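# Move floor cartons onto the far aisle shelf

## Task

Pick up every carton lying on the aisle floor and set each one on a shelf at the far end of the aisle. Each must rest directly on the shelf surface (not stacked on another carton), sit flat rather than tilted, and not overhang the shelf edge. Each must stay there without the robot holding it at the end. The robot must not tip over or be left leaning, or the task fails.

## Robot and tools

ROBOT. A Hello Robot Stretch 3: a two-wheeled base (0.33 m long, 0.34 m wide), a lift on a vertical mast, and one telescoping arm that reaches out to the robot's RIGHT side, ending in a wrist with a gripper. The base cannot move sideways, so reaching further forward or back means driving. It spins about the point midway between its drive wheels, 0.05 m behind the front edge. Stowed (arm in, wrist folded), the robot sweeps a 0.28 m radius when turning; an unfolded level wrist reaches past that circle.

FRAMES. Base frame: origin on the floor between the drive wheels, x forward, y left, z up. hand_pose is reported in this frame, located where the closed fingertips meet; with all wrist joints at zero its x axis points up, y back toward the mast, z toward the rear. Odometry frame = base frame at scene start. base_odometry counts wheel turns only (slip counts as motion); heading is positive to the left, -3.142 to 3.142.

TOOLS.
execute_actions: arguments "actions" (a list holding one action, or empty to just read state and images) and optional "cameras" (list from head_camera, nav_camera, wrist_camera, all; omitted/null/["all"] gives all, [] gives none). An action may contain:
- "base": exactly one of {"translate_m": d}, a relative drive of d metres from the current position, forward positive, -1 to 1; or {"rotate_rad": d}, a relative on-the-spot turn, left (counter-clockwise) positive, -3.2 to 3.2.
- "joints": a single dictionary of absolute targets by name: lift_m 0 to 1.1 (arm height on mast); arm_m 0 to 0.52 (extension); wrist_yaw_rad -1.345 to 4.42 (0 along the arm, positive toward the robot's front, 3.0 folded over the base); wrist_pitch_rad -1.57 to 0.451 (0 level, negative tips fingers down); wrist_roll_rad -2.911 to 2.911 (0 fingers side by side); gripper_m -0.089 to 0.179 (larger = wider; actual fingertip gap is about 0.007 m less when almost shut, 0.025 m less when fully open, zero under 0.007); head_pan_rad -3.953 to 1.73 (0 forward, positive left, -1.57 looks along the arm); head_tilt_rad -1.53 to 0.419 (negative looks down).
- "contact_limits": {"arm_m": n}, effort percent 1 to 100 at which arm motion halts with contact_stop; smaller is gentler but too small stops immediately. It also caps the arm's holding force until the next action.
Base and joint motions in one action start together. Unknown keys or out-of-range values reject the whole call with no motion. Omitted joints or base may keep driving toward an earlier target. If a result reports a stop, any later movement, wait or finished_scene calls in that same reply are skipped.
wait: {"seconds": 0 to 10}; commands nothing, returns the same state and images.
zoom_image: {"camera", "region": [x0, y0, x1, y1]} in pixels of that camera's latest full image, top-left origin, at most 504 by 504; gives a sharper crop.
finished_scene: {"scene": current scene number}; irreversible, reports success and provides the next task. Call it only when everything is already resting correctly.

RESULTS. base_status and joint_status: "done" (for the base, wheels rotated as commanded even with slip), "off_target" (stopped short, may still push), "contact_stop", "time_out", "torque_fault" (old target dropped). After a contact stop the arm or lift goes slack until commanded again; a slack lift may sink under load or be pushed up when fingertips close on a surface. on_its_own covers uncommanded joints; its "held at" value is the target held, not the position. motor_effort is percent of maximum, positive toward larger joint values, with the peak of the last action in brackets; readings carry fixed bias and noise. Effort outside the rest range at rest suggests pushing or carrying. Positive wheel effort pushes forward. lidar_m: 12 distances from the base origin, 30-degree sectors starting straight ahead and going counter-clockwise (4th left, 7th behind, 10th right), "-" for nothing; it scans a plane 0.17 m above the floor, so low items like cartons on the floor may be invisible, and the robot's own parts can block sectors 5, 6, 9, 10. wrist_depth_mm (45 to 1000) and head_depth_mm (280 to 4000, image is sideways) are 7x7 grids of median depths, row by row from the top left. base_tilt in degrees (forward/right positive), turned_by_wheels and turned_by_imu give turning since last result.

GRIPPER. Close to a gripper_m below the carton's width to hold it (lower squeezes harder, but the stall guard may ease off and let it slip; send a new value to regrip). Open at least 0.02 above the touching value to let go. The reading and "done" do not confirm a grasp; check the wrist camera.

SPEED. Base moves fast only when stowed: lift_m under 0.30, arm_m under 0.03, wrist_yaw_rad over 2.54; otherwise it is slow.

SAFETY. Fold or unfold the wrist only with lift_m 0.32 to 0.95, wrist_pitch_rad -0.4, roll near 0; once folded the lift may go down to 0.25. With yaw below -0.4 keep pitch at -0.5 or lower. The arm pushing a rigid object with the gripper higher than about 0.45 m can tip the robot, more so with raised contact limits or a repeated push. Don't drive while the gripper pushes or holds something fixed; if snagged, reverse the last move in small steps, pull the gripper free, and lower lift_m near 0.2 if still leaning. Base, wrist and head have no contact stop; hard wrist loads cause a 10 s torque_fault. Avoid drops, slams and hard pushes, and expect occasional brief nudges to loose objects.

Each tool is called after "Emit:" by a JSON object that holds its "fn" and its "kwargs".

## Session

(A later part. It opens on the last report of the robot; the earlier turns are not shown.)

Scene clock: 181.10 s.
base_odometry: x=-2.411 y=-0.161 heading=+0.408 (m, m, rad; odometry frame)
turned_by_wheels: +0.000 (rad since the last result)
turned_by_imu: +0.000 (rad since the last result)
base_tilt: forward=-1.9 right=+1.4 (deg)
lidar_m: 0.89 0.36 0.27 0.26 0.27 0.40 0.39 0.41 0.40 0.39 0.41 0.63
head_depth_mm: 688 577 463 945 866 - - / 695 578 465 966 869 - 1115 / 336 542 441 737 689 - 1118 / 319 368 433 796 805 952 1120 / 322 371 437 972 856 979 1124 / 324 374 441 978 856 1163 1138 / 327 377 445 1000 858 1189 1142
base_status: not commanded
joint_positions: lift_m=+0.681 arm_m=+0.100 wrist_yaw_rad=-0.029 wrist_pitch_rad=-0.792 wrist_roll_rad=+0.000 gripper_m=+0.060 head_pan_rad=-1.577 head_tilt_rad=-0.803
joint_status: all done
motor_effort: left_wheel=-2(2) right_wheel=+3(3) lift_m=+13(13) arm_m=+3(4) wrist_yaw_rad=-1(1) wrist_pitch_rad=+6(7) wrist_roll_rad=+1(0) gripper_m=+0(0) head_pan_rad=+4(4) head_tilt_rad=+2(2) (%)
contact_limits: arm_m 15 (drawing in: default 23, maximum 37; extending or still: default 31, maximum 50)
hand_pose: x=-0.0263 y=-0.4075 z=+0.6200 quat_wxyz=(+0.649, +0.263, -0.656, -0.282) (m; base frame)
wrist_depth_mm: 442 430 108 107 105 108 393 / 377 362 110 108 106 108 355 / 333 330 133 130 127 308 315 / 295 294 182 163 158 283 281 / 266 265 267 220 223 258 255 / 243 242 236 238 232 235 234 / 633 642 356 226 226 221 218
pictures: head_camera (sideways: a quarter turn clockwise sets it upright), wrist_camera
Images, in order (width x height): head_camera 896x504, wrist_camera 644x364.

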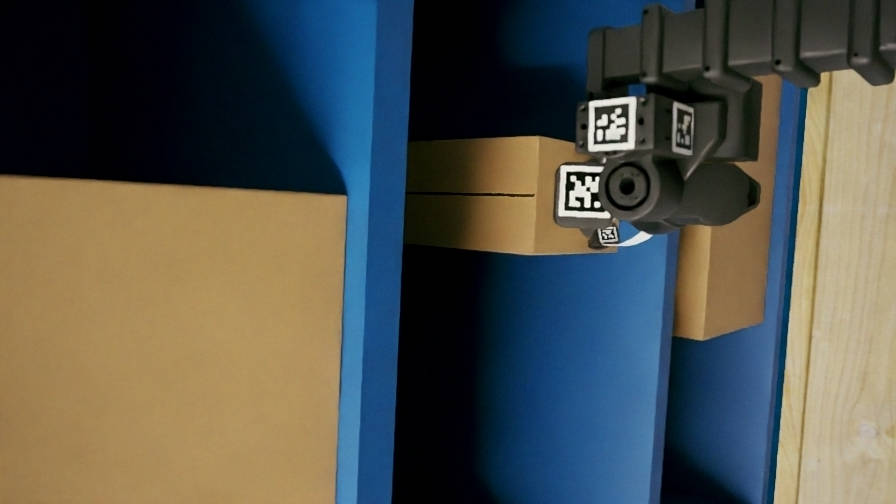

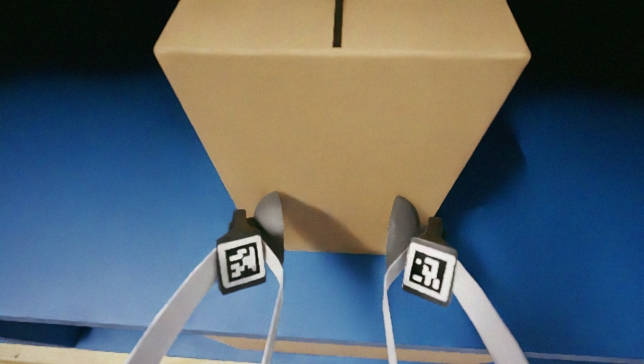

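Emit:
{"fn": "execute_actions", "kwargs": {"actions": [{"base":{"rotate_rad":-0.025},"joints":{"arm_m":0.0,"head_pan_rad":-0.5,"head_tilt_rad":-0.9}}], "cameras": ["wrist_camera"]}}

Emit:
{"fn": "execute_actions", "kwargs": {"actions": [{"base":{"translate_m":0.6},"joints":{"wrist_yaw_rad":1.57,"wrist_pitch_rad":-1.0,"lift_m":0.35,"head_pan_rad":-0.3}}]}}

Scene clock: 189.20 s.
base_odometry: x=-2.411 y=-0.161 heading=+0.383 (m, m, rad; odometry frame)
turned_by_wheels: -0.025 (rad since the last result)
turned_by_imu: -0.024 (rad since the last result)
base_tilt: forward=-2.0 right=+1.4 (deg)
lidar_m: 0.97 0.37 0.27 0.26 0.27 0.40 0.39 0.40 0.40 0.39 0.41 0.63
head_depth_mm: 526 531 846 917 822 1026 1064 / 556 642 779 915 1253 1196 1114 / 655 816 875 1046 1294 1233 1116 / 979 967 1150 1475 1390 1238 1116 / 1352 1321 1696 1588 1388 1238 1117 / 1432 2137 1764 1579 1397 1239 1117 / 2726 2201 1858 1591 1396 1247 1083
base_status: done
joint_positions: lift_m=+0.681 arm_m=+0.001 wrist_yaw_rad=-0.029 wrist_pitch_rad=-0.792 wrist_roll_rad=+0.000 gripper_m=+0.060 head_pan_rad=-0.507 head_tilt_rad=-0.889
joint_status: all done
motor_effort: left_wheel=+0(1) right_wheel=+0(3) lift_m=+13(12) arm_m=-3(3) wrist_yaw_rad=-1(1) wrist_pitch_rad=+5(6) wrist_roll_rad=+1(1) gripper_m=+0(0) head_pan_rad=+4(46) head_tilt_rad=-7(21) (%)
hand_pose: x=-0.0263 y=-0.3089 z=+0.6200 quat_wxyz=(+0.649, +0.263, -0.656, -0.282) (m; base frame)
wrist_depth_mm: 440 432 211 198 208 415 386 / 377 373 353 230 342 355 350 / 331 328 319 278 312 320 316 / 295 294 292 289 286 284 282 / 583 759 474 449 290 444 346 / 642 702 683 567 603 518 423 / 720 715 724 715 690 628 437
pictures: wrist_camera
Images, in order (width x height): wrist_camera 644x364.

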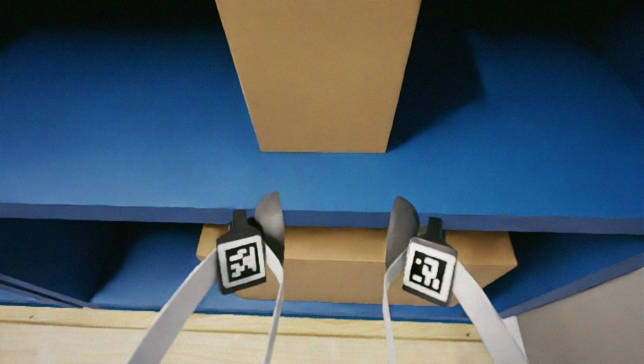

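Scene clock: 196.43 s.
base_odometry: x=-1.855 y=+0.063 heading=+0.383 (m, m, rad; odometry frame)
turned_by_wheels: +0.000 (rad since the last result)
turned_by_imu: +0.001 (rad since the last result)
base_tilt: forward=-1.9 right=+1.4 (deg)
lidar_m: 0.88 0.36 0.27 0.23 0.24 0.40 0.97 0.59 0.39 0.38 0.41 0.53
head_depth_mm: 681 995 1060 902 1009 1055 1081 / 846 968 1067 1421 1299 1214 1127 / 2685 2176 1793 1458 1230 1234 1112 / 2694 2172 1827 1569 1392 1239 1110 / 2697 2188 1822 1577 1390 1241 1118 / 2717 2208 1845 1581 1395 1242 1107 / 2735 2210 1855 1564 1318 1035 895
base_status: done
joint_positions: lift_m=+0.351 arm_m=+0.001 wrist_yaw_rad=+1.567 wrist_pitch_rad=-1.007 wrist_roll_rad=+0.000 gripper_m=+0.060 head_pan_rad=-0.307 head_tilt_rad=-0.889
joint_status: all done
motor_effort: left_wheel=+0(5) right_wheel=+0(4) lift_m=+13(11) arm_m=-2(3) wrist_yaw_rad=+3(3) wrist_pitch_rad=+3(3) wrist_roll_rad=+1(1) gripper_m=-1(1) head_pan_rad=+4(23) head_tilt_rad=-7(6) (%)
hand_pose: x=+0.0953 y=-0.1466 z=+0.2598 quat_wxyz=(+0.680, +0.679, -0.197, +0.196) (m; base frame)
wrist_depth_mm: 438 558 572 562 531 463 315 / 430 521 524 525 517 458 315 / 428 503 496 490 481 454 313 / 425 466 465 457 457 437 309 / 426 442 440 427 434 416 305 / 419 420 410 407 402 396 306 / - - - - 384 375 309
pictures: head_camera (sideways: a quarter turn clockwise sets it upright), nav_camera (sideways: a quarter turn counterclockwise sets it upright), wrist_camera
Images, in order (width x height): head_camera 896x504, nav_camera 672x504, wrist_camera 644x364.

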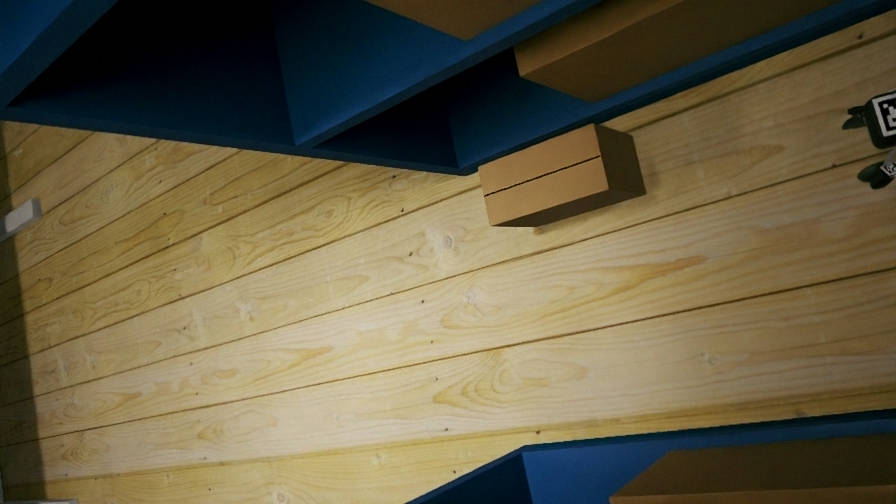

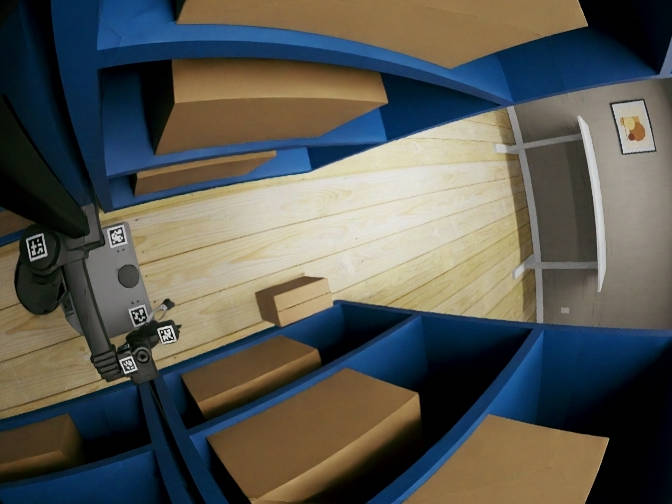

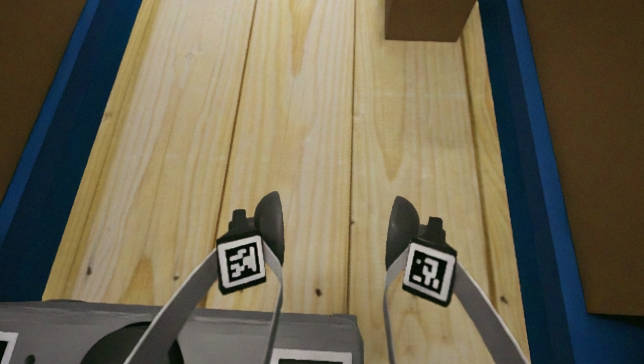

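Emit:
{"fn": "execute_actions", "kwargs": {"actions": [{"base":{"translate_m":0.5},"joints":{"arm_m":0.125,"gripper_m":0.179,"lift_m":0.33,"head_pan_rad":-1.0,"head_tilt_rad":-1.3}}]}}

Scene clock: 205.03 s.
base_odometry: x=-1.391 y=+0.250 heading=+0.383 (m, m, rad; odometry frame)
turned_by_wheels: +0.000 (rad since the last result)
turned_by_imu: +0.001 (rad since the last result)
base_tilt: forward=-1.9 right=+1.5 (deg)
lidar_m: 2.85 0.41 0.49 0.25 0.26 0.36 1.02 0.57 0.42 0.22 0.23 0.32
head_depth_mm: 861 820 783 952 1217 1171 1124 / 859 822 798 1227 1240 - - / 793 824 1253 1116 1241 - - / 655 821 1240 1277 1244 - - / 1481 1421 1360 1307 1238 1188 829 / 1517 1433 1366 1305 1247 1122 662 / 1520 1434 1373 1302 1251 1126 665
base_status: done
joint_positions: lift_m=+0.331 arm_m=+0.125 wrist_yaw_rad=+1.568 wrist_pitch_rad=-1.007 wrist_roll_rad=+0.000 gripper_m=+0.179 head_pan_rad=-0.993 head_tilt_rad=-1.284
joint_status: all done
motor_effort: left_wheel=+0(4) right_wheel=+0(4) lift_m=+13(15) arm_m=+3(5) wrist_yaw_rad=+2(2) wrist_pitch_rad=+4(4) wrist_roll_rad=+1(1) gripper_m=+1(94) head_pan_rad=-3(41) head_tilt_rad=-11(44) (%)
hand_pose: x=+0.0951 y=-0.2702 z=+0.2397 quat_wxyz=(+0.680, +0.679, -0.197, +0.196) (m; base frame)
wrist_depth_mm: 551 555 547 537 523 324 318 / 519 513 510 497 439 381 380 / 480 481 473 258 259 365 361 / 454 447 442 241 242 347 344 / 423 424 419 228 228 329 324 / 405 397 392 215 215 310 309 / - - 206 204 203 294 289
pictures: head_camera (sideways: a quarter turn clockwise sets it upright), nav_camera (sideways: a quarter turn counterclockwise sets it upright), wrist_camera
Images, in order (width x height): head_camera 896x504, nav_camera 672x504, wrist_camera 644x364.

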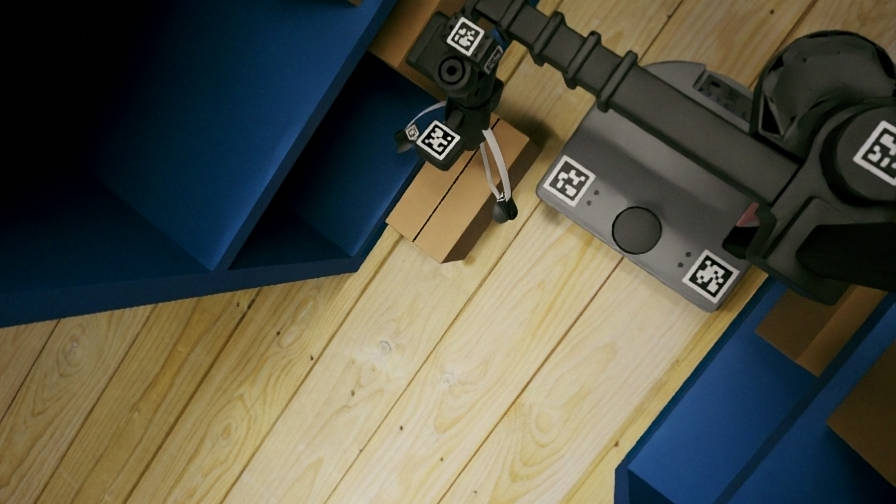

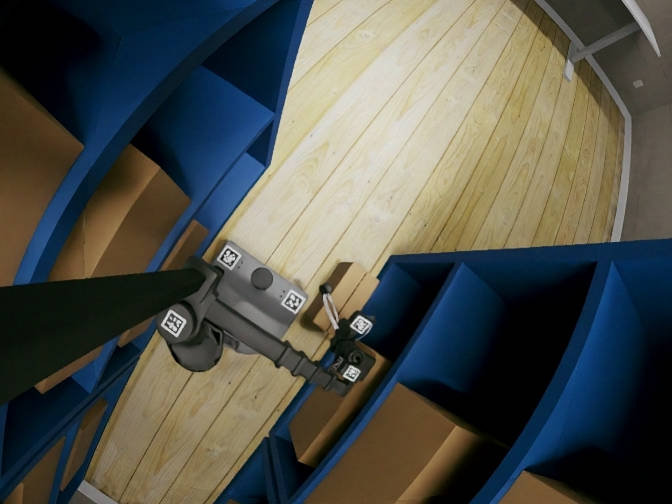

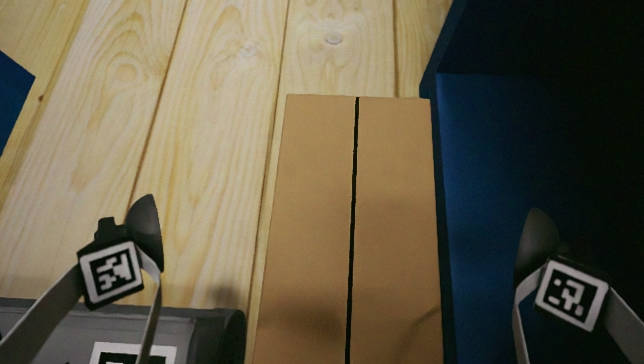

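Emit:
{"fn": "execute_actions", "kwargs": {"actions": [{"base":{"translate_m":0.011},"joints":{"arm_m":0.134,"lift_m":0.29}}], "cameras": ["wrist_camera"]}}

Scene clock: 208.07 s.
base_odometry: x=-1.381 y=+0.254 heading=+0.383 (m, m, rad; odometry frame)
turned_by_wheels: +0.000 (rad since the last result)
turned_by_imu: +0.001 (rad since the last result)
base_tilt: forward=-1.9 right=+1.5 (deg)
lidar_m: 2.84 0.40 0.47 0.25 0.26 0.36 1.02 0.57 0.42 0.22 0.23 2.82
head_depth_mm: 861 818 782 952 1216 1174 1127 / 859 818 799 1224 1245 - - / 766 824 1250 1113 1245 - - / 632 814 1251 1276 1249 - - / 1486 1433 1362 1302 1244 1184 830 / 1514 1438 1361 1302 1247 1126 663 / 1520 1438 1369 1309 1248 1121 664
base_status: done
joint_positions: lift_m=+0.291 arm_m=+0.134 wrist_yaw_rad=+1.568 wrist_pitch_rad=-1.007 wrist_roll_rad=+0.000 gripper_m=+0.179 head_pan_rad=-0.993 head_tilt_rad=-1.284
joint_status: all done
motor_effort: left_wheel=+0(4) right_wheel=+0(5) lift_m=+13(18) arm_m=+3(3) wrist_yaw_rad=+1(2) wrist_pitch_rad=+4(4) wrist_roll_rad=+1(1) gripper_m=+0(1) head_pan_rad=-3(3) head_tilt_rad=-10(10) (%)
hand_pose: x=+0.0951 y=-0.2792 z=+0.1997 quat_wxyz=(+0.680, +0.679, -0.197, +0.196) (m; base frame)
wrist_depth_mm: 500 498 489 480 465 310 304 / 461 461 450 225 347 344 340 / 437 426 421 210 211 321 319 / 406 400 393 198 197 304 301 / 385 382 368 186 185 289 286 / 365 352 345 176 176 272 270 / - - 169 168 167 258 254
pictures: wrist_camera
Images, in order (width x height): wrist_camera 644x364.

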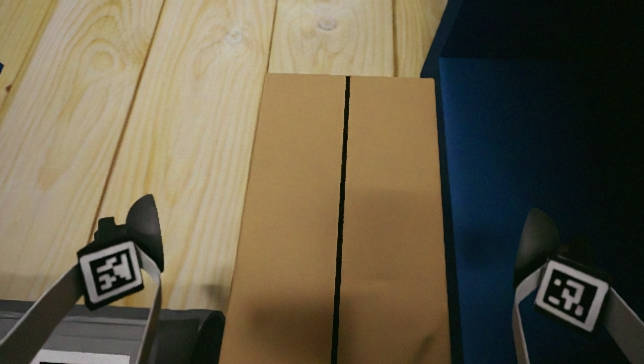

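Emit:
{"fn": "execute_actions", "kwargs": {"actions": [{"joints":{"lift_m":0.232}}], "cameras": ["wrist_camera"]}}

Emit:
{"fn": "execute_actions", "kwargs": {"actions": [{"joints":{"gripper_m":0.10}}], "cameras": ["wrist_camera"]}}

Emit:
{"fn": "execute_actions", "kwargs": {"actions": [{"joints":{"lift_m":0.30}}]}}

Scene clock: 211.37 s.
base_odometry: x=-1.381 y=+0.254 heading=+0.383 (m, m, rad; odometry frame)
turned_by_wheels: +0.000 (rad since the last result)
turned_by_imu: +0.001 (rad since the last result)
base_tilt: forward=-2.0 right=+1.4 (deg)
lidar_m: 2.83 0.40 0.47 0.25 0.26 0.36 1.01 0.57 0.42 0.22 0.23 2.82
head_depth_mm: 862 818 784 967 1220 1175 1124 / 858 822 799 1229 1243 - - / 766 823 1257 1114 1248 - - / 633 815 1246 1273 1245 - - / 1489 1434 1365 1296 1238 1189 830 / 1514 1434 1368 1299 1243 1121 664 / 1526 1447 1368 1306 1249 1116 665
base_status: not commanded
joint_positions: lift_m=+0.233 arm_m=+0.134 wrist_yaw_rad=+1.568 wrist_pitch_rad=-1.007 wrist_roll_rad=+0.000 gripper_m=+0.179 head_pan_rad=-0.993 head_tilt_rad=-1.284
joint_status: all done
motor_effort: left_wheel=+0(1) right_wheel=+0(1) lift_m=+12(13) arm_m=+2(3) wrist_yaw_rad=+1(2) wrist_pitch_rad=+3(4) wrist_roll_rad=+1(1) gripper_m=+1(0) head_pan_rad=-3(3) head_tilt_rad=-10(10) (%)
hand_pose: x=+0.0951 y=-0.2792 z=+0.1417 quat_wxyz=(+0.680, +0.679, -0.197, +0.196) (m; base frame)
wrist_depth_mm: 418 416 396 165 164 290 287 / 394 383 161 155 153 273 272 / 364 358 148 145 143 256 254 / 341 340 139 136 135 239 240 / 321 322 130 128 127 129 228 / 307 296 122 121 120 121 215 / - - 116 115 114 116 202
pictures: wrist_camera
Images, in order (width x height): wrist_camera 644x364.

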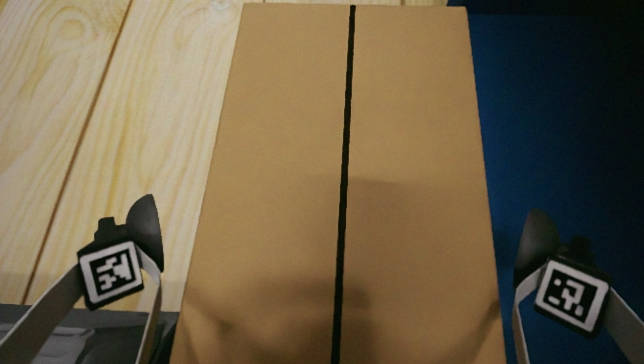

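Scene clock: 212.63 s.
base_odometry: x=-1.381 y=+0.254 heading=+0.383 (m, m, rad; odometry frame)
turned_by_wheels: +0.000 (rad since the last result)
turned_by_imu: +0.000 (rad since the last result)
base_tilt: forward=-1.9 right=+1.5 (deg)
lidar_m: 2.84 0.40 0.47 0.25 0.26 0.36 1.01 0.57 0.42 0.22 0.23 2.83
head_depth_mm: 863 819 784 968 1219 1173 1127 / 857 822 800 1230 1244 - - / 766 822 1254 1118 1243 - - / 634 813 1216 1273 1244 - - / 1491 1430 1362 1296 1243 1190 832 / 1513 1438 1367 1306 1244 1122 663 / 1518 1442 1374 1304 1248 1119 664
base_status: not commanded
joint_positions: lift_m=+0.233 arm_m=+0.134 wrist_yaw_rad=+1.568 wrist_pitch_rad=-0.967 wrist_roll_rad=-0.001 gripper_m=+0.101 head_pan_rad=-0.993 head_tilt_rad=-1.284
joint_status: all done
motor_effort: left_wheel=-2(2) right_wheel=+12(12) lift_m=+12(13) arm_m=+2(3) wrist_yaw_rad=+1(2) wrist_pitch_rad=-16(17) wrist_roll_rad=+1(3) gripper_m=-20(99) head_pan_rad=-4(4) head_tilt_rad=-10(10) (%)
hand_pose: x=+0.1042 y=-0.2793 z=+0.1466 quat_wxyz=(+0.676, +0.675, -0.210, +0.210) (m; base frame)
wrist_depth_mm: 449 440 434 429 422 295 289 / 410 406 390 166 164 291 289 / 378 373 160 154 152 269 268 / 353 351 146 144 142 250 250 / 327 324 135 134 133 233 234 / 307 300 127 126 125 125 221 / - 291 120 119 118 207 207
pictures: wrist_camera
Images, in order (width x height): wrist_camera 644x364.

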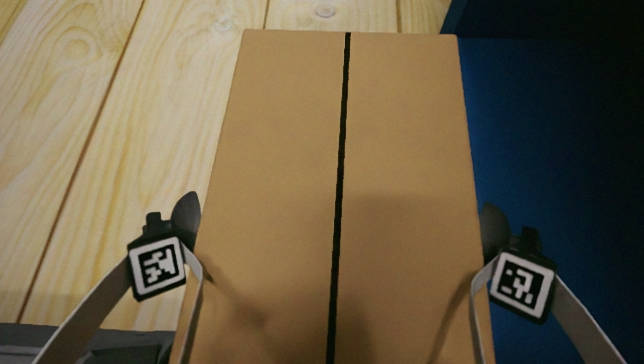

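Scene clock: 214.10 s.
base_odometry: x=-1.381 y=+0.254 heading=+0.383 (m, m, rad; odometry frame)
turned_by_wheels: +0.000 (rad since the last result)
turned_by_imu: +0.001 (rad since the last result)
base_tilt: forward=-1.9 right=+1.5 (deg)
lidar_m: 2.83 0.40 0.47 0.25 0.26 0.36 1.02 0.57 0.42 0.22 0.23 2.83
head_depth_mm: 862 817 783 952 1215 1171 1123 / 858 823 799 1223 1241 - - / 766 826 1254 1049 1250 - - / 633 812 1248 1277 1243 - - / 1487 1426 1361 1305 1246 1190 831 / 1519 1440 1370 1312 1249 1124 663 / 1512 1437 1364 1303 1247 1115 666
base_status: not commanded
joint_positions: lift_m=+0.299 arm_m=+0.134 wrist_yaw_rad=+1.568 wrist_pitch_rad=-1.012 wrist_roll_rad=+0.002 gripper_m=+0.101 head_pan_rad=-0.993 head_tilt_rad=-1.284
joint_status: all done
motor_effort: left_wheel=+0(2) right_wheel=+0(11) lift_m=+30(34) arm_m=+2(2) wrist_yaw_rad=+3(3) wrist_pitch_rad=+5(18) wrist_roll_rad=-1(1) gripper_m=-18(20) head_pan_rad=-3(3) head_tilt_rad=-10(10) (%)
hand_pose: x=+0.0941 y=-0.2794 z=+0.2081 quat_wxyz=(+0.680, +0.679, -0.196, +0.193) (m; base frame)
wrist_depth_mm: 512 506 485 161 158 312 308 / 474 471 158 153 151 351 346 / 445 434 150 147 145 327 325 / 416 412 143 141 139 309 309 / 395 393 136 135 134 295 292 / 371 - 131 130 128 - 276 / - - 126 125 123 260 263
pictures: head_camera (sideways: a quarter turn clockwise sets it upright), nav_camera (sideways: a quarter turn counterclockwise sets it upright), wrist_camera
Images, in order (width x height): head_camera 896x504, nav_camera 672x504, wrist_camera 644x364.

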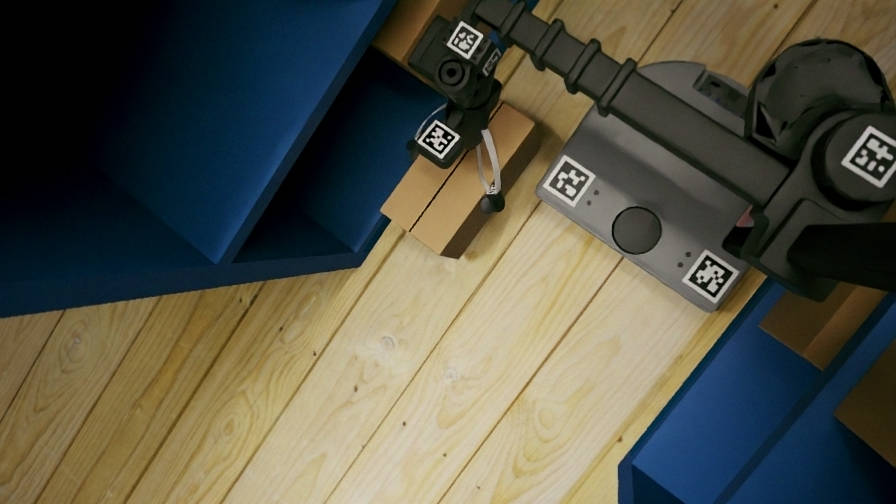

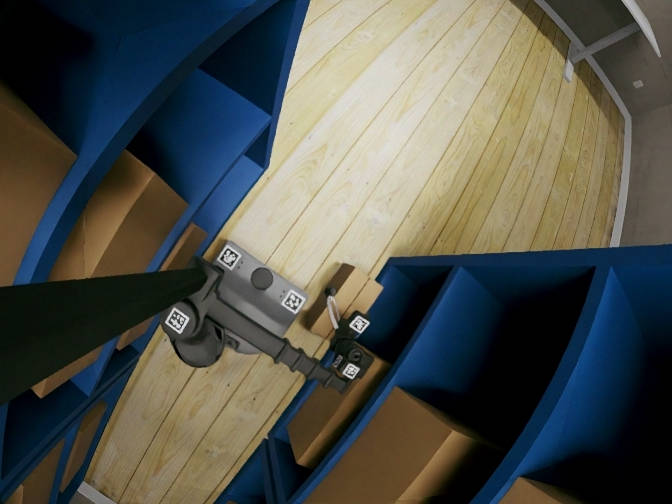

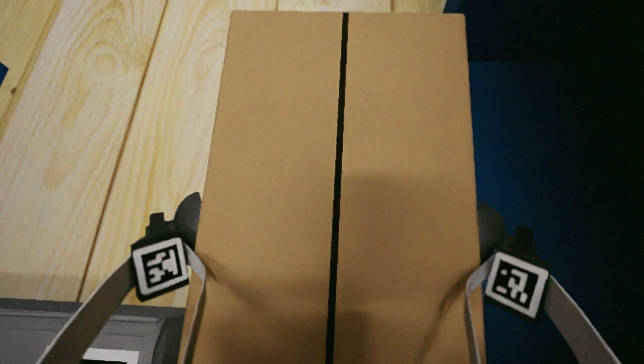

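Emit:
{"fn": "execute_actions", "kwargs": {"actions": [{"base":{"translate_m":-0.85},"joints":{"lift_m":0.81,"arm_m":0.07,"head_pan_rad":-1.4,"head_tilt_rad":-0.8}}]}}

Scene clock: 232.93 s.
base_odometry: x=-2.169 y=-0.063 heading=+0.383 (m, m, rad; odometry frame)
turned_by_wheels: +0.000 (rad since the last result)
turned_by_imu: +0.003 (rad since the last result)
base_tilt: forward=-2.0 right=+1.5 (deg)
lidar_m: 1.21 0.34 0.34 0.26 0.27 0.37 0.65 0.55 0.41 0.40 0.45 0.57
head_depth_mm: 309 353 409 941 - 901 1077 / 316 362 422 946 - - 1080 / 324 371 435 967 854 - 501 / 332 381 445 992 870 520 525 / 340 392 456 833 839 527 512 / 354 478 482 617 736 521 1083 / 395 424 476 592 809 1144 1120
base_status: done
joint_positions: lift_m=+0.809 arm_m=+0.070 wrist_yaw_rad=+1.570 wrist_pitch_rad=-1.015 wrist_roll_rad=-0.004 gripper_m=+0.101 head_pan_rad=-1.393 head_tilt_rad=-0.803
joint_status: all done
motor_effort: left_wheel=+0(2) right_wheel=+0(6) lift_m=+30(30) arm_m=-2(4) wrist_yaw_rad=+0(2) wrist_pitch_rad=+7(9) wrist_roll_rad=+2(16) gripper_m=-19(21) head_pan_rad=-3(30) head_tilt_rad=+2(39) (%)
hand_pose: x=+0.0933 y=-0.2155 z=+0.7177 quat_wxyz=(+0.681, +0.679, -0.192, +0.195) (m; base frame)
wrist_depth_mm: 491 744 156 152 149 296 211 / 594 735 150 147 145 291 248 / 508 801 146 143 141 336 319 / 624 762 140 138 137 366 362 / 872 853 136 134 133 345 343 / 827 - 132 131 129 - 326 / 522 722 128 127 125 310 308
pictures: head_camera (sideways: a quarter turn clockwise sets it upright), nav_camera (sideways: a quarter turn counterclockwise sets it upright), wrist_camera
Images, in order (width x height): head_camera 896x504, nav_camera 672x504, wrist_camera 644x364.

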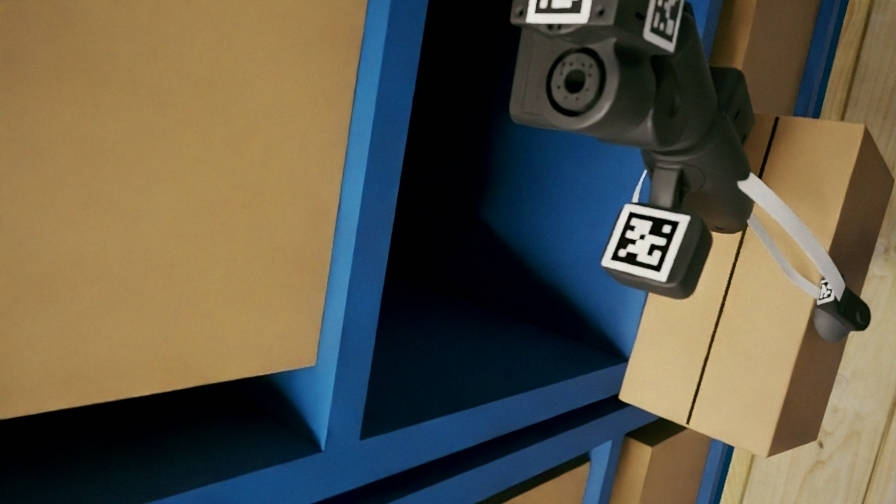

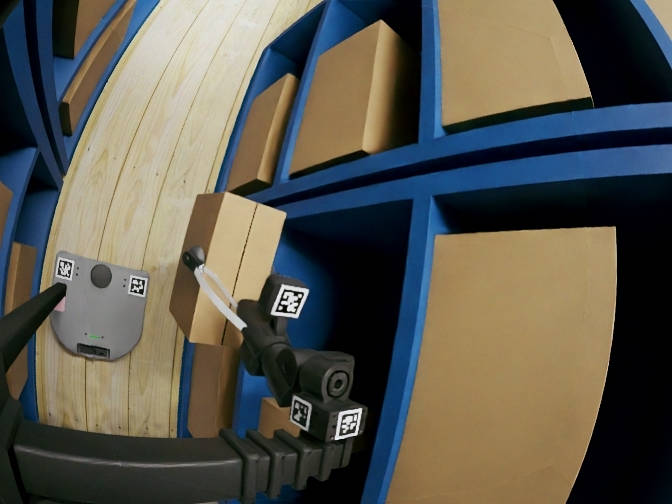

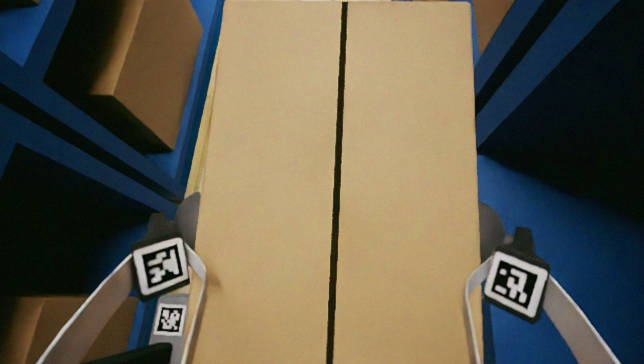

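Emit:
{"fn": "execute_actions", "kwargs": {"actions": [{"joints":{"wrist_yaw_rad":0.8,"lift_m":0.80,"head_pan_rad":-1.57}}], "cameras": ["wrist_camera"]}}

Emit:
{"fn": "execute_actions", "kwargs": {"actions": [{"joints":{"wrist_yaw_rad":0.0}}]}}

Scene clock: 238.33 s.
base_odometry: x=-2.169 y=-0.063 heading=+0.383 (m, m, rad; odometry frame)
turned_by_wheels: +0.000 (rad since the last result)
turned_by_imu: +0.001 (rad since the last result)
base_tilt: forward=-1.8 right=+1.5 (deg)
lidar_m: 1.21 0.34 0.34 0.26 0.27 0.37 0.65 0.55 0.41 0.40 0.45 0.57
head_depth_mm: 315 362 424 788 - 931 1098 / 317 364 428 967 - 989 1113 / 320 367 431 971 - - 1111 / 321 370 435 972 892 537 564 / 324 373 440 971 609 562 1117 / 326 376 444 860 767 914 1140 / 328 379 447 623 690 991 1141
base_status: not commanded
joint_positions: lift_m=+0.800 arm_m=+0.070 wrist_yaw_rad=+0.803 wrist_pitch_rad=-1.015 wrist_roll_rad=-0.003 gripper_m=+0.101 head_pan_rad=-1.563 head_tilt_rad=-0.803
joint_status: all done
motor_effort: left_wheel=+0(0) right_wheel=+0(0) lift_m=+14(25) arm_m=-3(3) wrist_yaw_rad=-3(3) wrist_pitch_rad=+8(7) wrist_roll_rad=+2(3) gripper_m=-19(18) head_pan_rad=-3(17) head_tilt_rad=+2(2) (%)
hand_pose: x=+0.0610 y=-0.2951 z=+0.7088 quat_wxyz=(+0.704, +0.558, -0.433, -0.074) (m; base frame)
wrist_depth_mm: - - 156 152 149 430 428 / - - 150 147 145 403 401 / - - 145 143 141 378 376 / 978 974 141 139 137 359 357 / 918 922 136 134 133 337 336 / 820 841 133 131 129 - 319 / 739 812 129 127 126 305 301
pictures: wrist_camera
Images, in order (width x height): wrist_camera 644x364.

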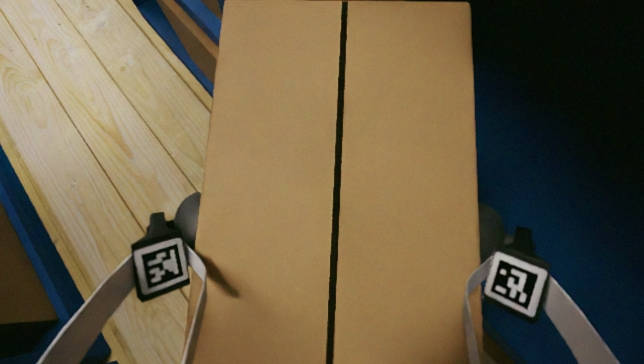

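Scene clock: 239.70 s.
base_odometry: x=-2.169 y=-0.063 heading=+0.383 (m, m, rad; odometry frame)
turned_by_wheels: +0.000 (rad since the last result)
turned_by_imu: +0.000 (rad since the last result)
base_tilt: forward=-2.0 right=+1.6 (deg)
lidar_m: 1.21 0.34 0.35 0.26 0.27 0.37 0.65 0.55 0.41 0.40 0.45 0.57
head_depth_mm: 315 361 424 789 - - 1098 / 317 364 428 970 - - 1118 / 320 367 432 970 - - 1095 / 322 371 435 973 630 554 1099 / 324 373 440 976 856 1161 1129 / 326 376 443 863 825 959 1140 / 328 379 447 623 690 987 1138
base_status: not commanded
joint_positions: lift_m=+0.800 arm_m=+0.070 wrist_yaw_rad=+0.003 wrist_pitch_rad=-1.015 wrist_roll_rad=-0.003 gripper_m=+0.101 head_pan_rad=-1.563 head_tilt_rad=-0.803
joint_status: all done
motor_effort: left_wheel=+0(0) right_wheel=+0(1) lift_m=+14(14) arm_m=-3(2) wrist_yaw_rad=-2(2) wrist_pitch_rad=+8(7) wrist_roll_rad=+3(3) gripper_m=-18(18) head_pan_rad=-3(3) head_tilt_rad=+2(3) (%)
hand_pose: x=-0.0213 y=-0.3299 z=+0.7088 quat_wxyz=(+0.619, +0.345, -0.616, -0.343) (m; base frame)
wrist_depth_mm: 286 398 156 152 150 360 246 / 290 402 150 147 145 353 243 / 291 391 145 143 141 350 256 / 308 369 140 138 136 351 345 / 761 520 136 134 133 341 341 / 874 843 132 131 129 - 700 / 849 834 129 127 125 781 705
pictures: head_camera (sideways: a quarter turn clockwise sets it upright), nav_camera (sideways: a quarter turn counterclockwise sets it upright), wrist_camera
Images, in order (width x height): head_camera 896x504, nav_camera 672x504, wrist_camera 644x364.

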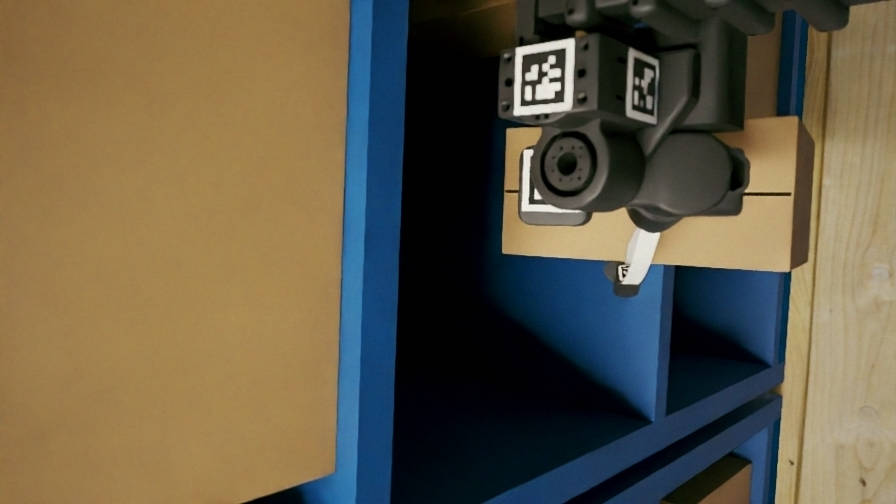

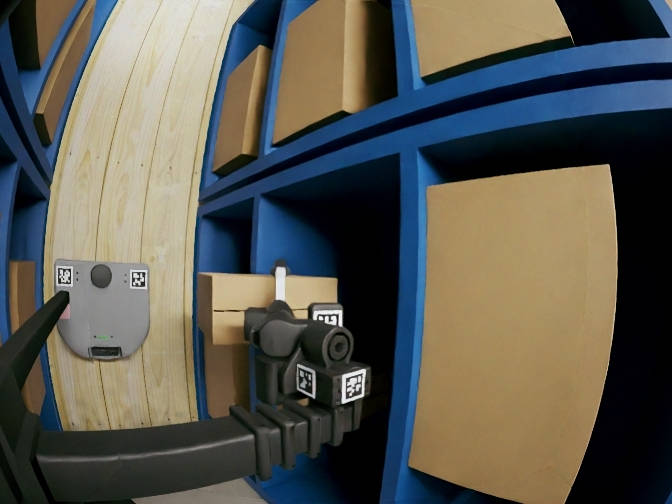

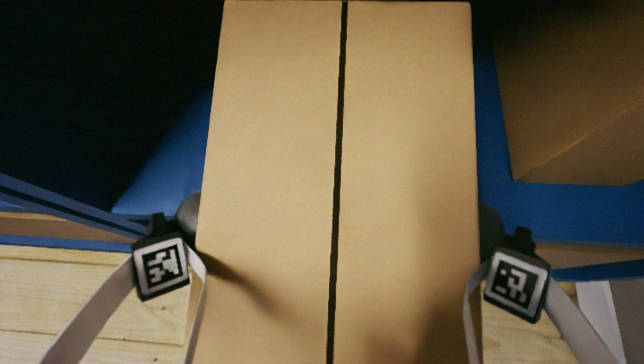

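Emit:
{"fn": "execute_actions", "kwargs": {"actions": [{"joints":{"arm_m":0.18,"lift_m":0.797},"contact_limits":{"arm_m":10}}]}}

Scene clock: 242.90 s.
base_odometry: x=-2.169 y=-0.063 heading=+0.383 (m, m, rad; odometry frame)
turned_by_wheels: +0.000 (rad since the last result)
turned_by_imu: +0.001 (rad since the last result)
base_tilt: forward=-1.9 right=+1.5 (deg)
lidar_m: 1.21 0.34 0.34 0.26 0.27 0.37 0.65 0.55 0.41 0.40 0.45 0.57
head_depth_mm: 315 362 419 - 815 923 1094 / 317 365 418 - 820 933 1115 / 319 367 431 - 613 737 1123 / 322 370 436 929 644 1135 1124 / 324 373 438 972 855 1160 1132 / 326 376 443 860 824 958 1136 / 328 379 446 623 690 992 1141
base_status: not commanded
joint_positions: lift_m=+0.797 arm_m=+0.180 wrist_yaw_rad=+0.001 wrist_pitch_rad=-1.015 wrist_roll_rad=-0.003 gripper_m=+0.101 head_pan_rad=-1.563 head_tilt_rad=-0.803
joint_status: all done
motor_effort: left_wheel=+0(0) right_wheel=+0(0) lift_m=+13(16) arm_m=+3(4) wrist_yaw_rad=-1(3) wrist_pitch_rad=+8(8) wrist_roll_rad=+2(2) gripper_m=-18(19) head_pan_rad=-3(3) head_tilt_rad=+3(3) (%)
contact_limits: arm_m 10 (drawing in: default 23, maximum 37; extending or still: default 31, maximum 50)
hand_pose: x=-0.0214 y=-0.4394 z=+0.7058 quat_wxyz=(+0.619, +0.345, -0.617, -0.343) (m; base frame)
wrist_depth_mm: 286 394 155 152 150 422 245 / 289 399 150 147 145 354 243 / 291 382 145 143 141 349 242 / 294 364 141 138 136 346 239 / 297 350 136 135 133 298 237 / 298 325 132 131 129 - 275 / 823 818 129 127 126 302 301
pictures: head_camera (sideways: a quarter turn clockwise sets it upright), nav_camera (sideways: a quarter turn counterclockwise sets it upright), wrist_camera
Images, in order (width x height): head_camera 896x504, nav_camera 672x504, wrist_camera 644x364.

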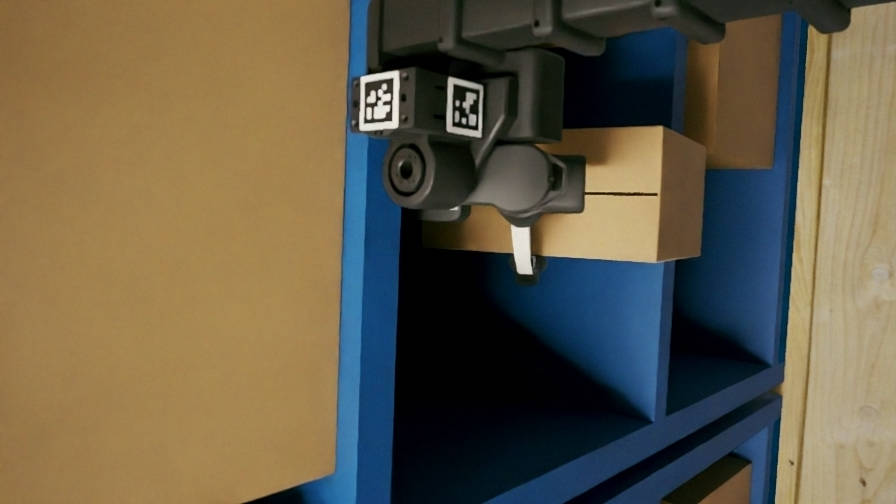

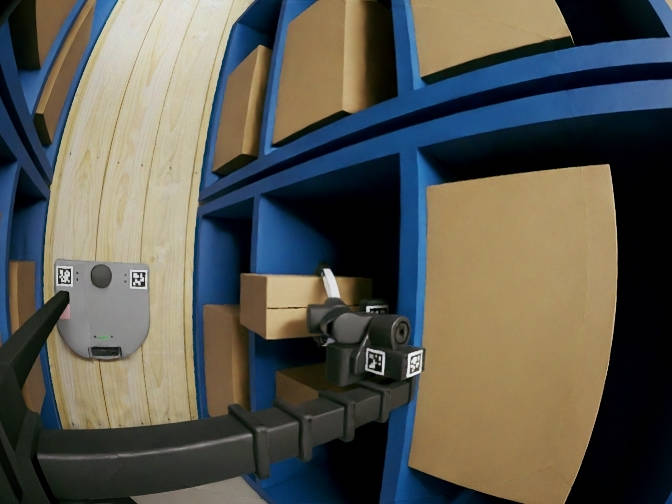

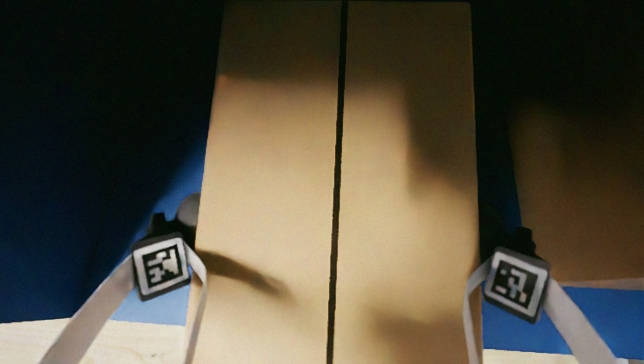

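Emit:
{"fn": "execute_actions", "kwargs": {"actions": [{"joints":{"lift_m":0.774}}], "cameras": ["wrist_camera","head_camera"]}}

Scene clock: 244.93 s.
base_odometry: x=-2.169 y=-0.063 heading=+0.383 (m, m, rad; odometry frame)
turned_by_wheels: +0.000 (rad since the last result)
turned_by_imu: +0.000 (rad since the last result)
base_tilt: forward=-1.9 right=+1.5 (deg)
lidar_m: 1.21 0.34 0.35 0.26 0.27 0.37 0.65 0.55 0.41 0.40 0.45 0.57
head_depth_mm: 315 362 424 - - 928 1103 / 318 365 428 - 818 930 1122 / 320 368 431 454 625 703 1119 / 322 370 435 947 665 1138 1124 / 324 374 439 974 854 1162 1134 / 326 376 444 864 825 960 1137 / 328 378 447 623 690 991 1141
base_status: not commanded
joint_positions: lift_m=+0.775 arm_m=+0.180 wrist_yaw_rad=+0.001 wrist_pitch_rad=-0.983 wrist_roll_rad=-0.002 gripper_m=+0.101 head_pan_rad=-1.563 head_tilt_rad=-0.803
joint_status: all done
motor_effort: left_wheel=+0(0) right_wheel=+0(0) lift_m=+9(12) arm_m=+2(3) wrist_yaw_rad=-1(1) wrist_pitch_rad=-9(10) wrist_roll_rad=+1(2) gripper_m=-18(19) head_pan_rad=-3(3) head_tilt_rad=+2(2) (%)
hand_pose: x=-0.0214 y=-0.4468 z=+0.6868 quat_wxyz=(+0.624, +0.335, -0.622, -0.333) (m; base frame)
wrist_depth_mm: 285 397 434 171 168 418 244 / 289 395 166 160 158 379 243 / 291 370 154 151 149 350 242 / 295 351 146 143 142 331 239 / 295 334 137 135 134 297 237 / 298 306 130 129 128 - 237 / 774 300 125 123 122 279 282
pictures: head_camera (sideways: a quarter turn clockwise sets it upright), wrist_camera
Images, in order (width x height): head_camera 896x504, wrist_camera 644x364.

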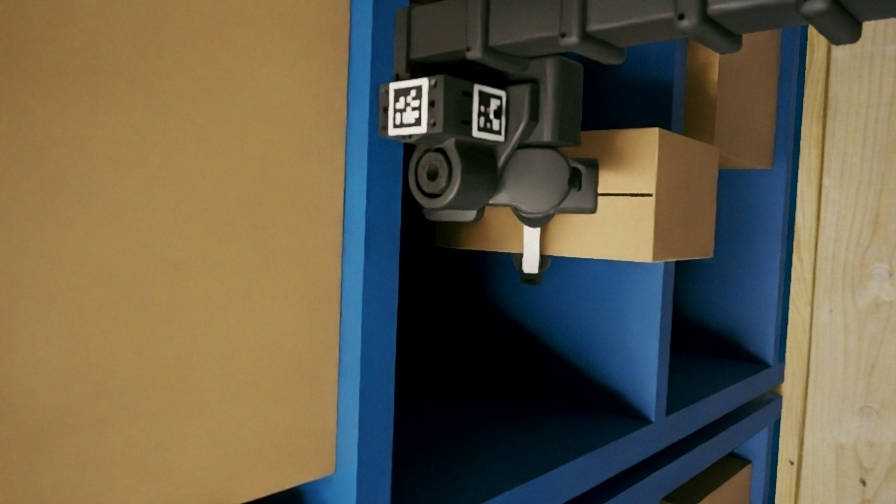

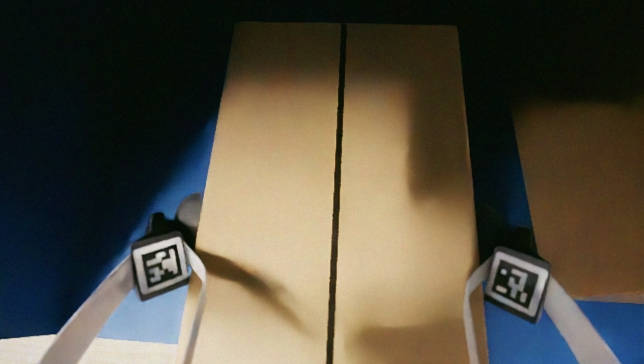

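Emit:
{"fn": "execute_actions", "kwargs": {"actions": [{"joints":{"lift_m":0.768}}], "cameras": []}}

Emit:
{"fn": "execute_actions", "kwargs": {"actions": [{"joints":{"gripper_m":0.179}}], "cameras": ["wrist_camera","head_camera"]}}

Scene clock: 247.77 s.
base_odometry: x=-2.169 y=-0.063 heading=+0.383 (m, m, rad; odometry frame)
turned_by_wheels: +0.000 (rad since the last result)
turned_by_imu: +0.000 (rad since the last result)
base_tilt: forward=-1.8 right=+1.3 (deg)
lidar_m: 1.21 0.34 0.35 0.26 0.27 0.37 0.65 0.55 0.41 0.40 0.45 0.57
head_depth_mm: 315 362 424 - - 926 1103 / 317 365 428 - 818 930 1112 / 320 367 432 705 624 706 1121 / 322 370 435 951 676 1136 1119 / 324 373 440 972 853 1162 1128 / 326 376 444 862 826 958 1139 / 328 379 447 625 690 991 1141
base_status: not commanded
joint_positions: lift_m=+0.769 arm_m=+0.180 wrist_yaw_rad=+0.001 wrist_pitch_rad=-0.955 wrist_roll_rad=-0.001 gripper_m=+0.101 head_pan_rad=-1.563 head_tilt_rad=-0.803
joint_status: all done
on_its_own: wrist_pitch_rad is at rest, and its effort (-23) is outside its rest range (-20 to +32)
motor_effort: left_wheel=+0(0) right_wheel=+1(0) lift_m=+7(10) arm_m=+1(2) wrist_yaw_rad=-1(2) wrist_pitch_rad=-23(24) wrist_roll_rad=+1(2) gripper_m=-19(19) head_pan_rad=-4(3) head_tilt_rad=+2(2) (%)
hand_pose: x=-0.0214 y=-0.4531 z=+0.6844 quat_wxyz=(+0.629, +0.326, -0.627, -0.325) (m; base frame)
wrist_depth_mm: 287 398 445 441 435 432 244 / 287 398 397 168 165 385 244 / 292 375 162 156 154 355 242 / 294 350 148 145 144 332 239 / 295 330 138 136 135 299 238 / 299 303 130 128 127 - 235 / 286 292 122 121 120 277 278
pictures: none
No camera images: the call's "cameras" was empty. Leave "cameras" out to get every camera's image.

Scene clock: 249.03 s.
base_odometry: x=-2.169 y=-0.063 heading=+0.383 (m, m, rad; odometry frame)
turned_by_wheels: +0.000 (rad since the last result)
turned_by_imu: +0.000 (rad since the last result)
base_tilt: forward=-1.8 right=+1.5 (deg)
lidar_m: 1.21 0.34 0.35 0.26 0.27 0.37 0.65 0.55 0.41 0.40 0.45 0.57
head_depth_mm: 315 362 423 - - 924 1105 / 317 365 428 - 818 933 1115 / 319 368 432 706 623 695 1119 / 322 371 436 951 663 1141 1120 / 324 373 439 974 853 1159 1129 / 326 376 443 861 824 958 1138 / 328 379 447 623 690 992 1141
base_status: not commanded
joint_positions: lift_m=+0.769 arm_m=+0.180 wrist_yaw_rad=+0.001 wrist_pitch_rad=-1.005 wrist_roll_rad=-0.001 gripper_m=+0.179 head_pan_rad=-1.563 head_tilt_rad=-0.803
joint_status: all done
motor_effort: left_wheel=+0(0) right_wheel=+0(1) lift_m=+12(12) arm_m=+1(1) wrist_yaw_rad=-1(1) wrist_pitch_rad=+3(23) wrist_roll_rad=+1(1) gripper_m=+0(92) head_pan_rad=-3(3) head_tilt_rad=+1(2) (%)
hand_pose: x=-0.0214 y=-0.4418 z=+0.6780 quat_wxyz=(+0.620, +0.341, -0.619, -0.340) (m; base frame)
wrist_depth_mm: 286 394 408 170 168 400 245 / 290 378 164 158 156 361 243 / 292 357 150 147 146 339 242 / 292 340 141 139 137 322 240 / 297 324 132 131 130 302 226 / 285 299 125 124 122 285 224 / 785 533 118 118 117 272 271
pictures: head_camera (sideways: a quarter turn clockwise sets it upright), wrist_camera
Images, in order (width x height): head_camera 896x504, wrist_camera 644x364.

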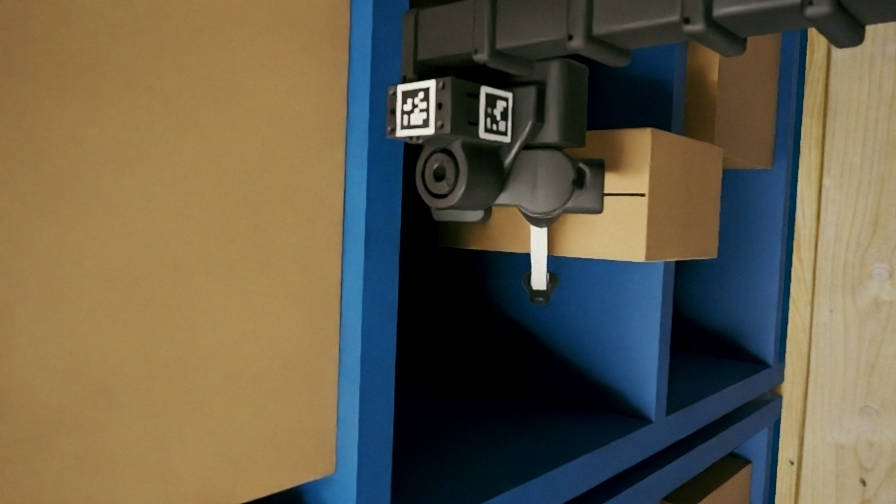

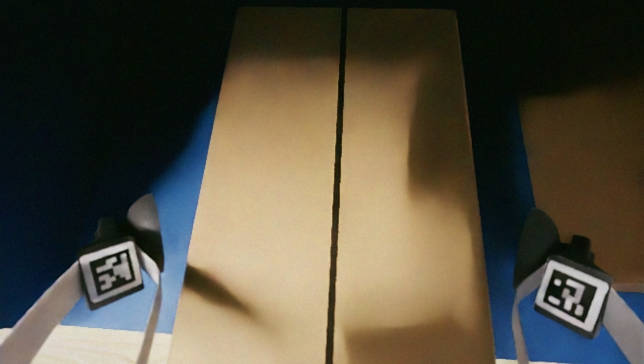

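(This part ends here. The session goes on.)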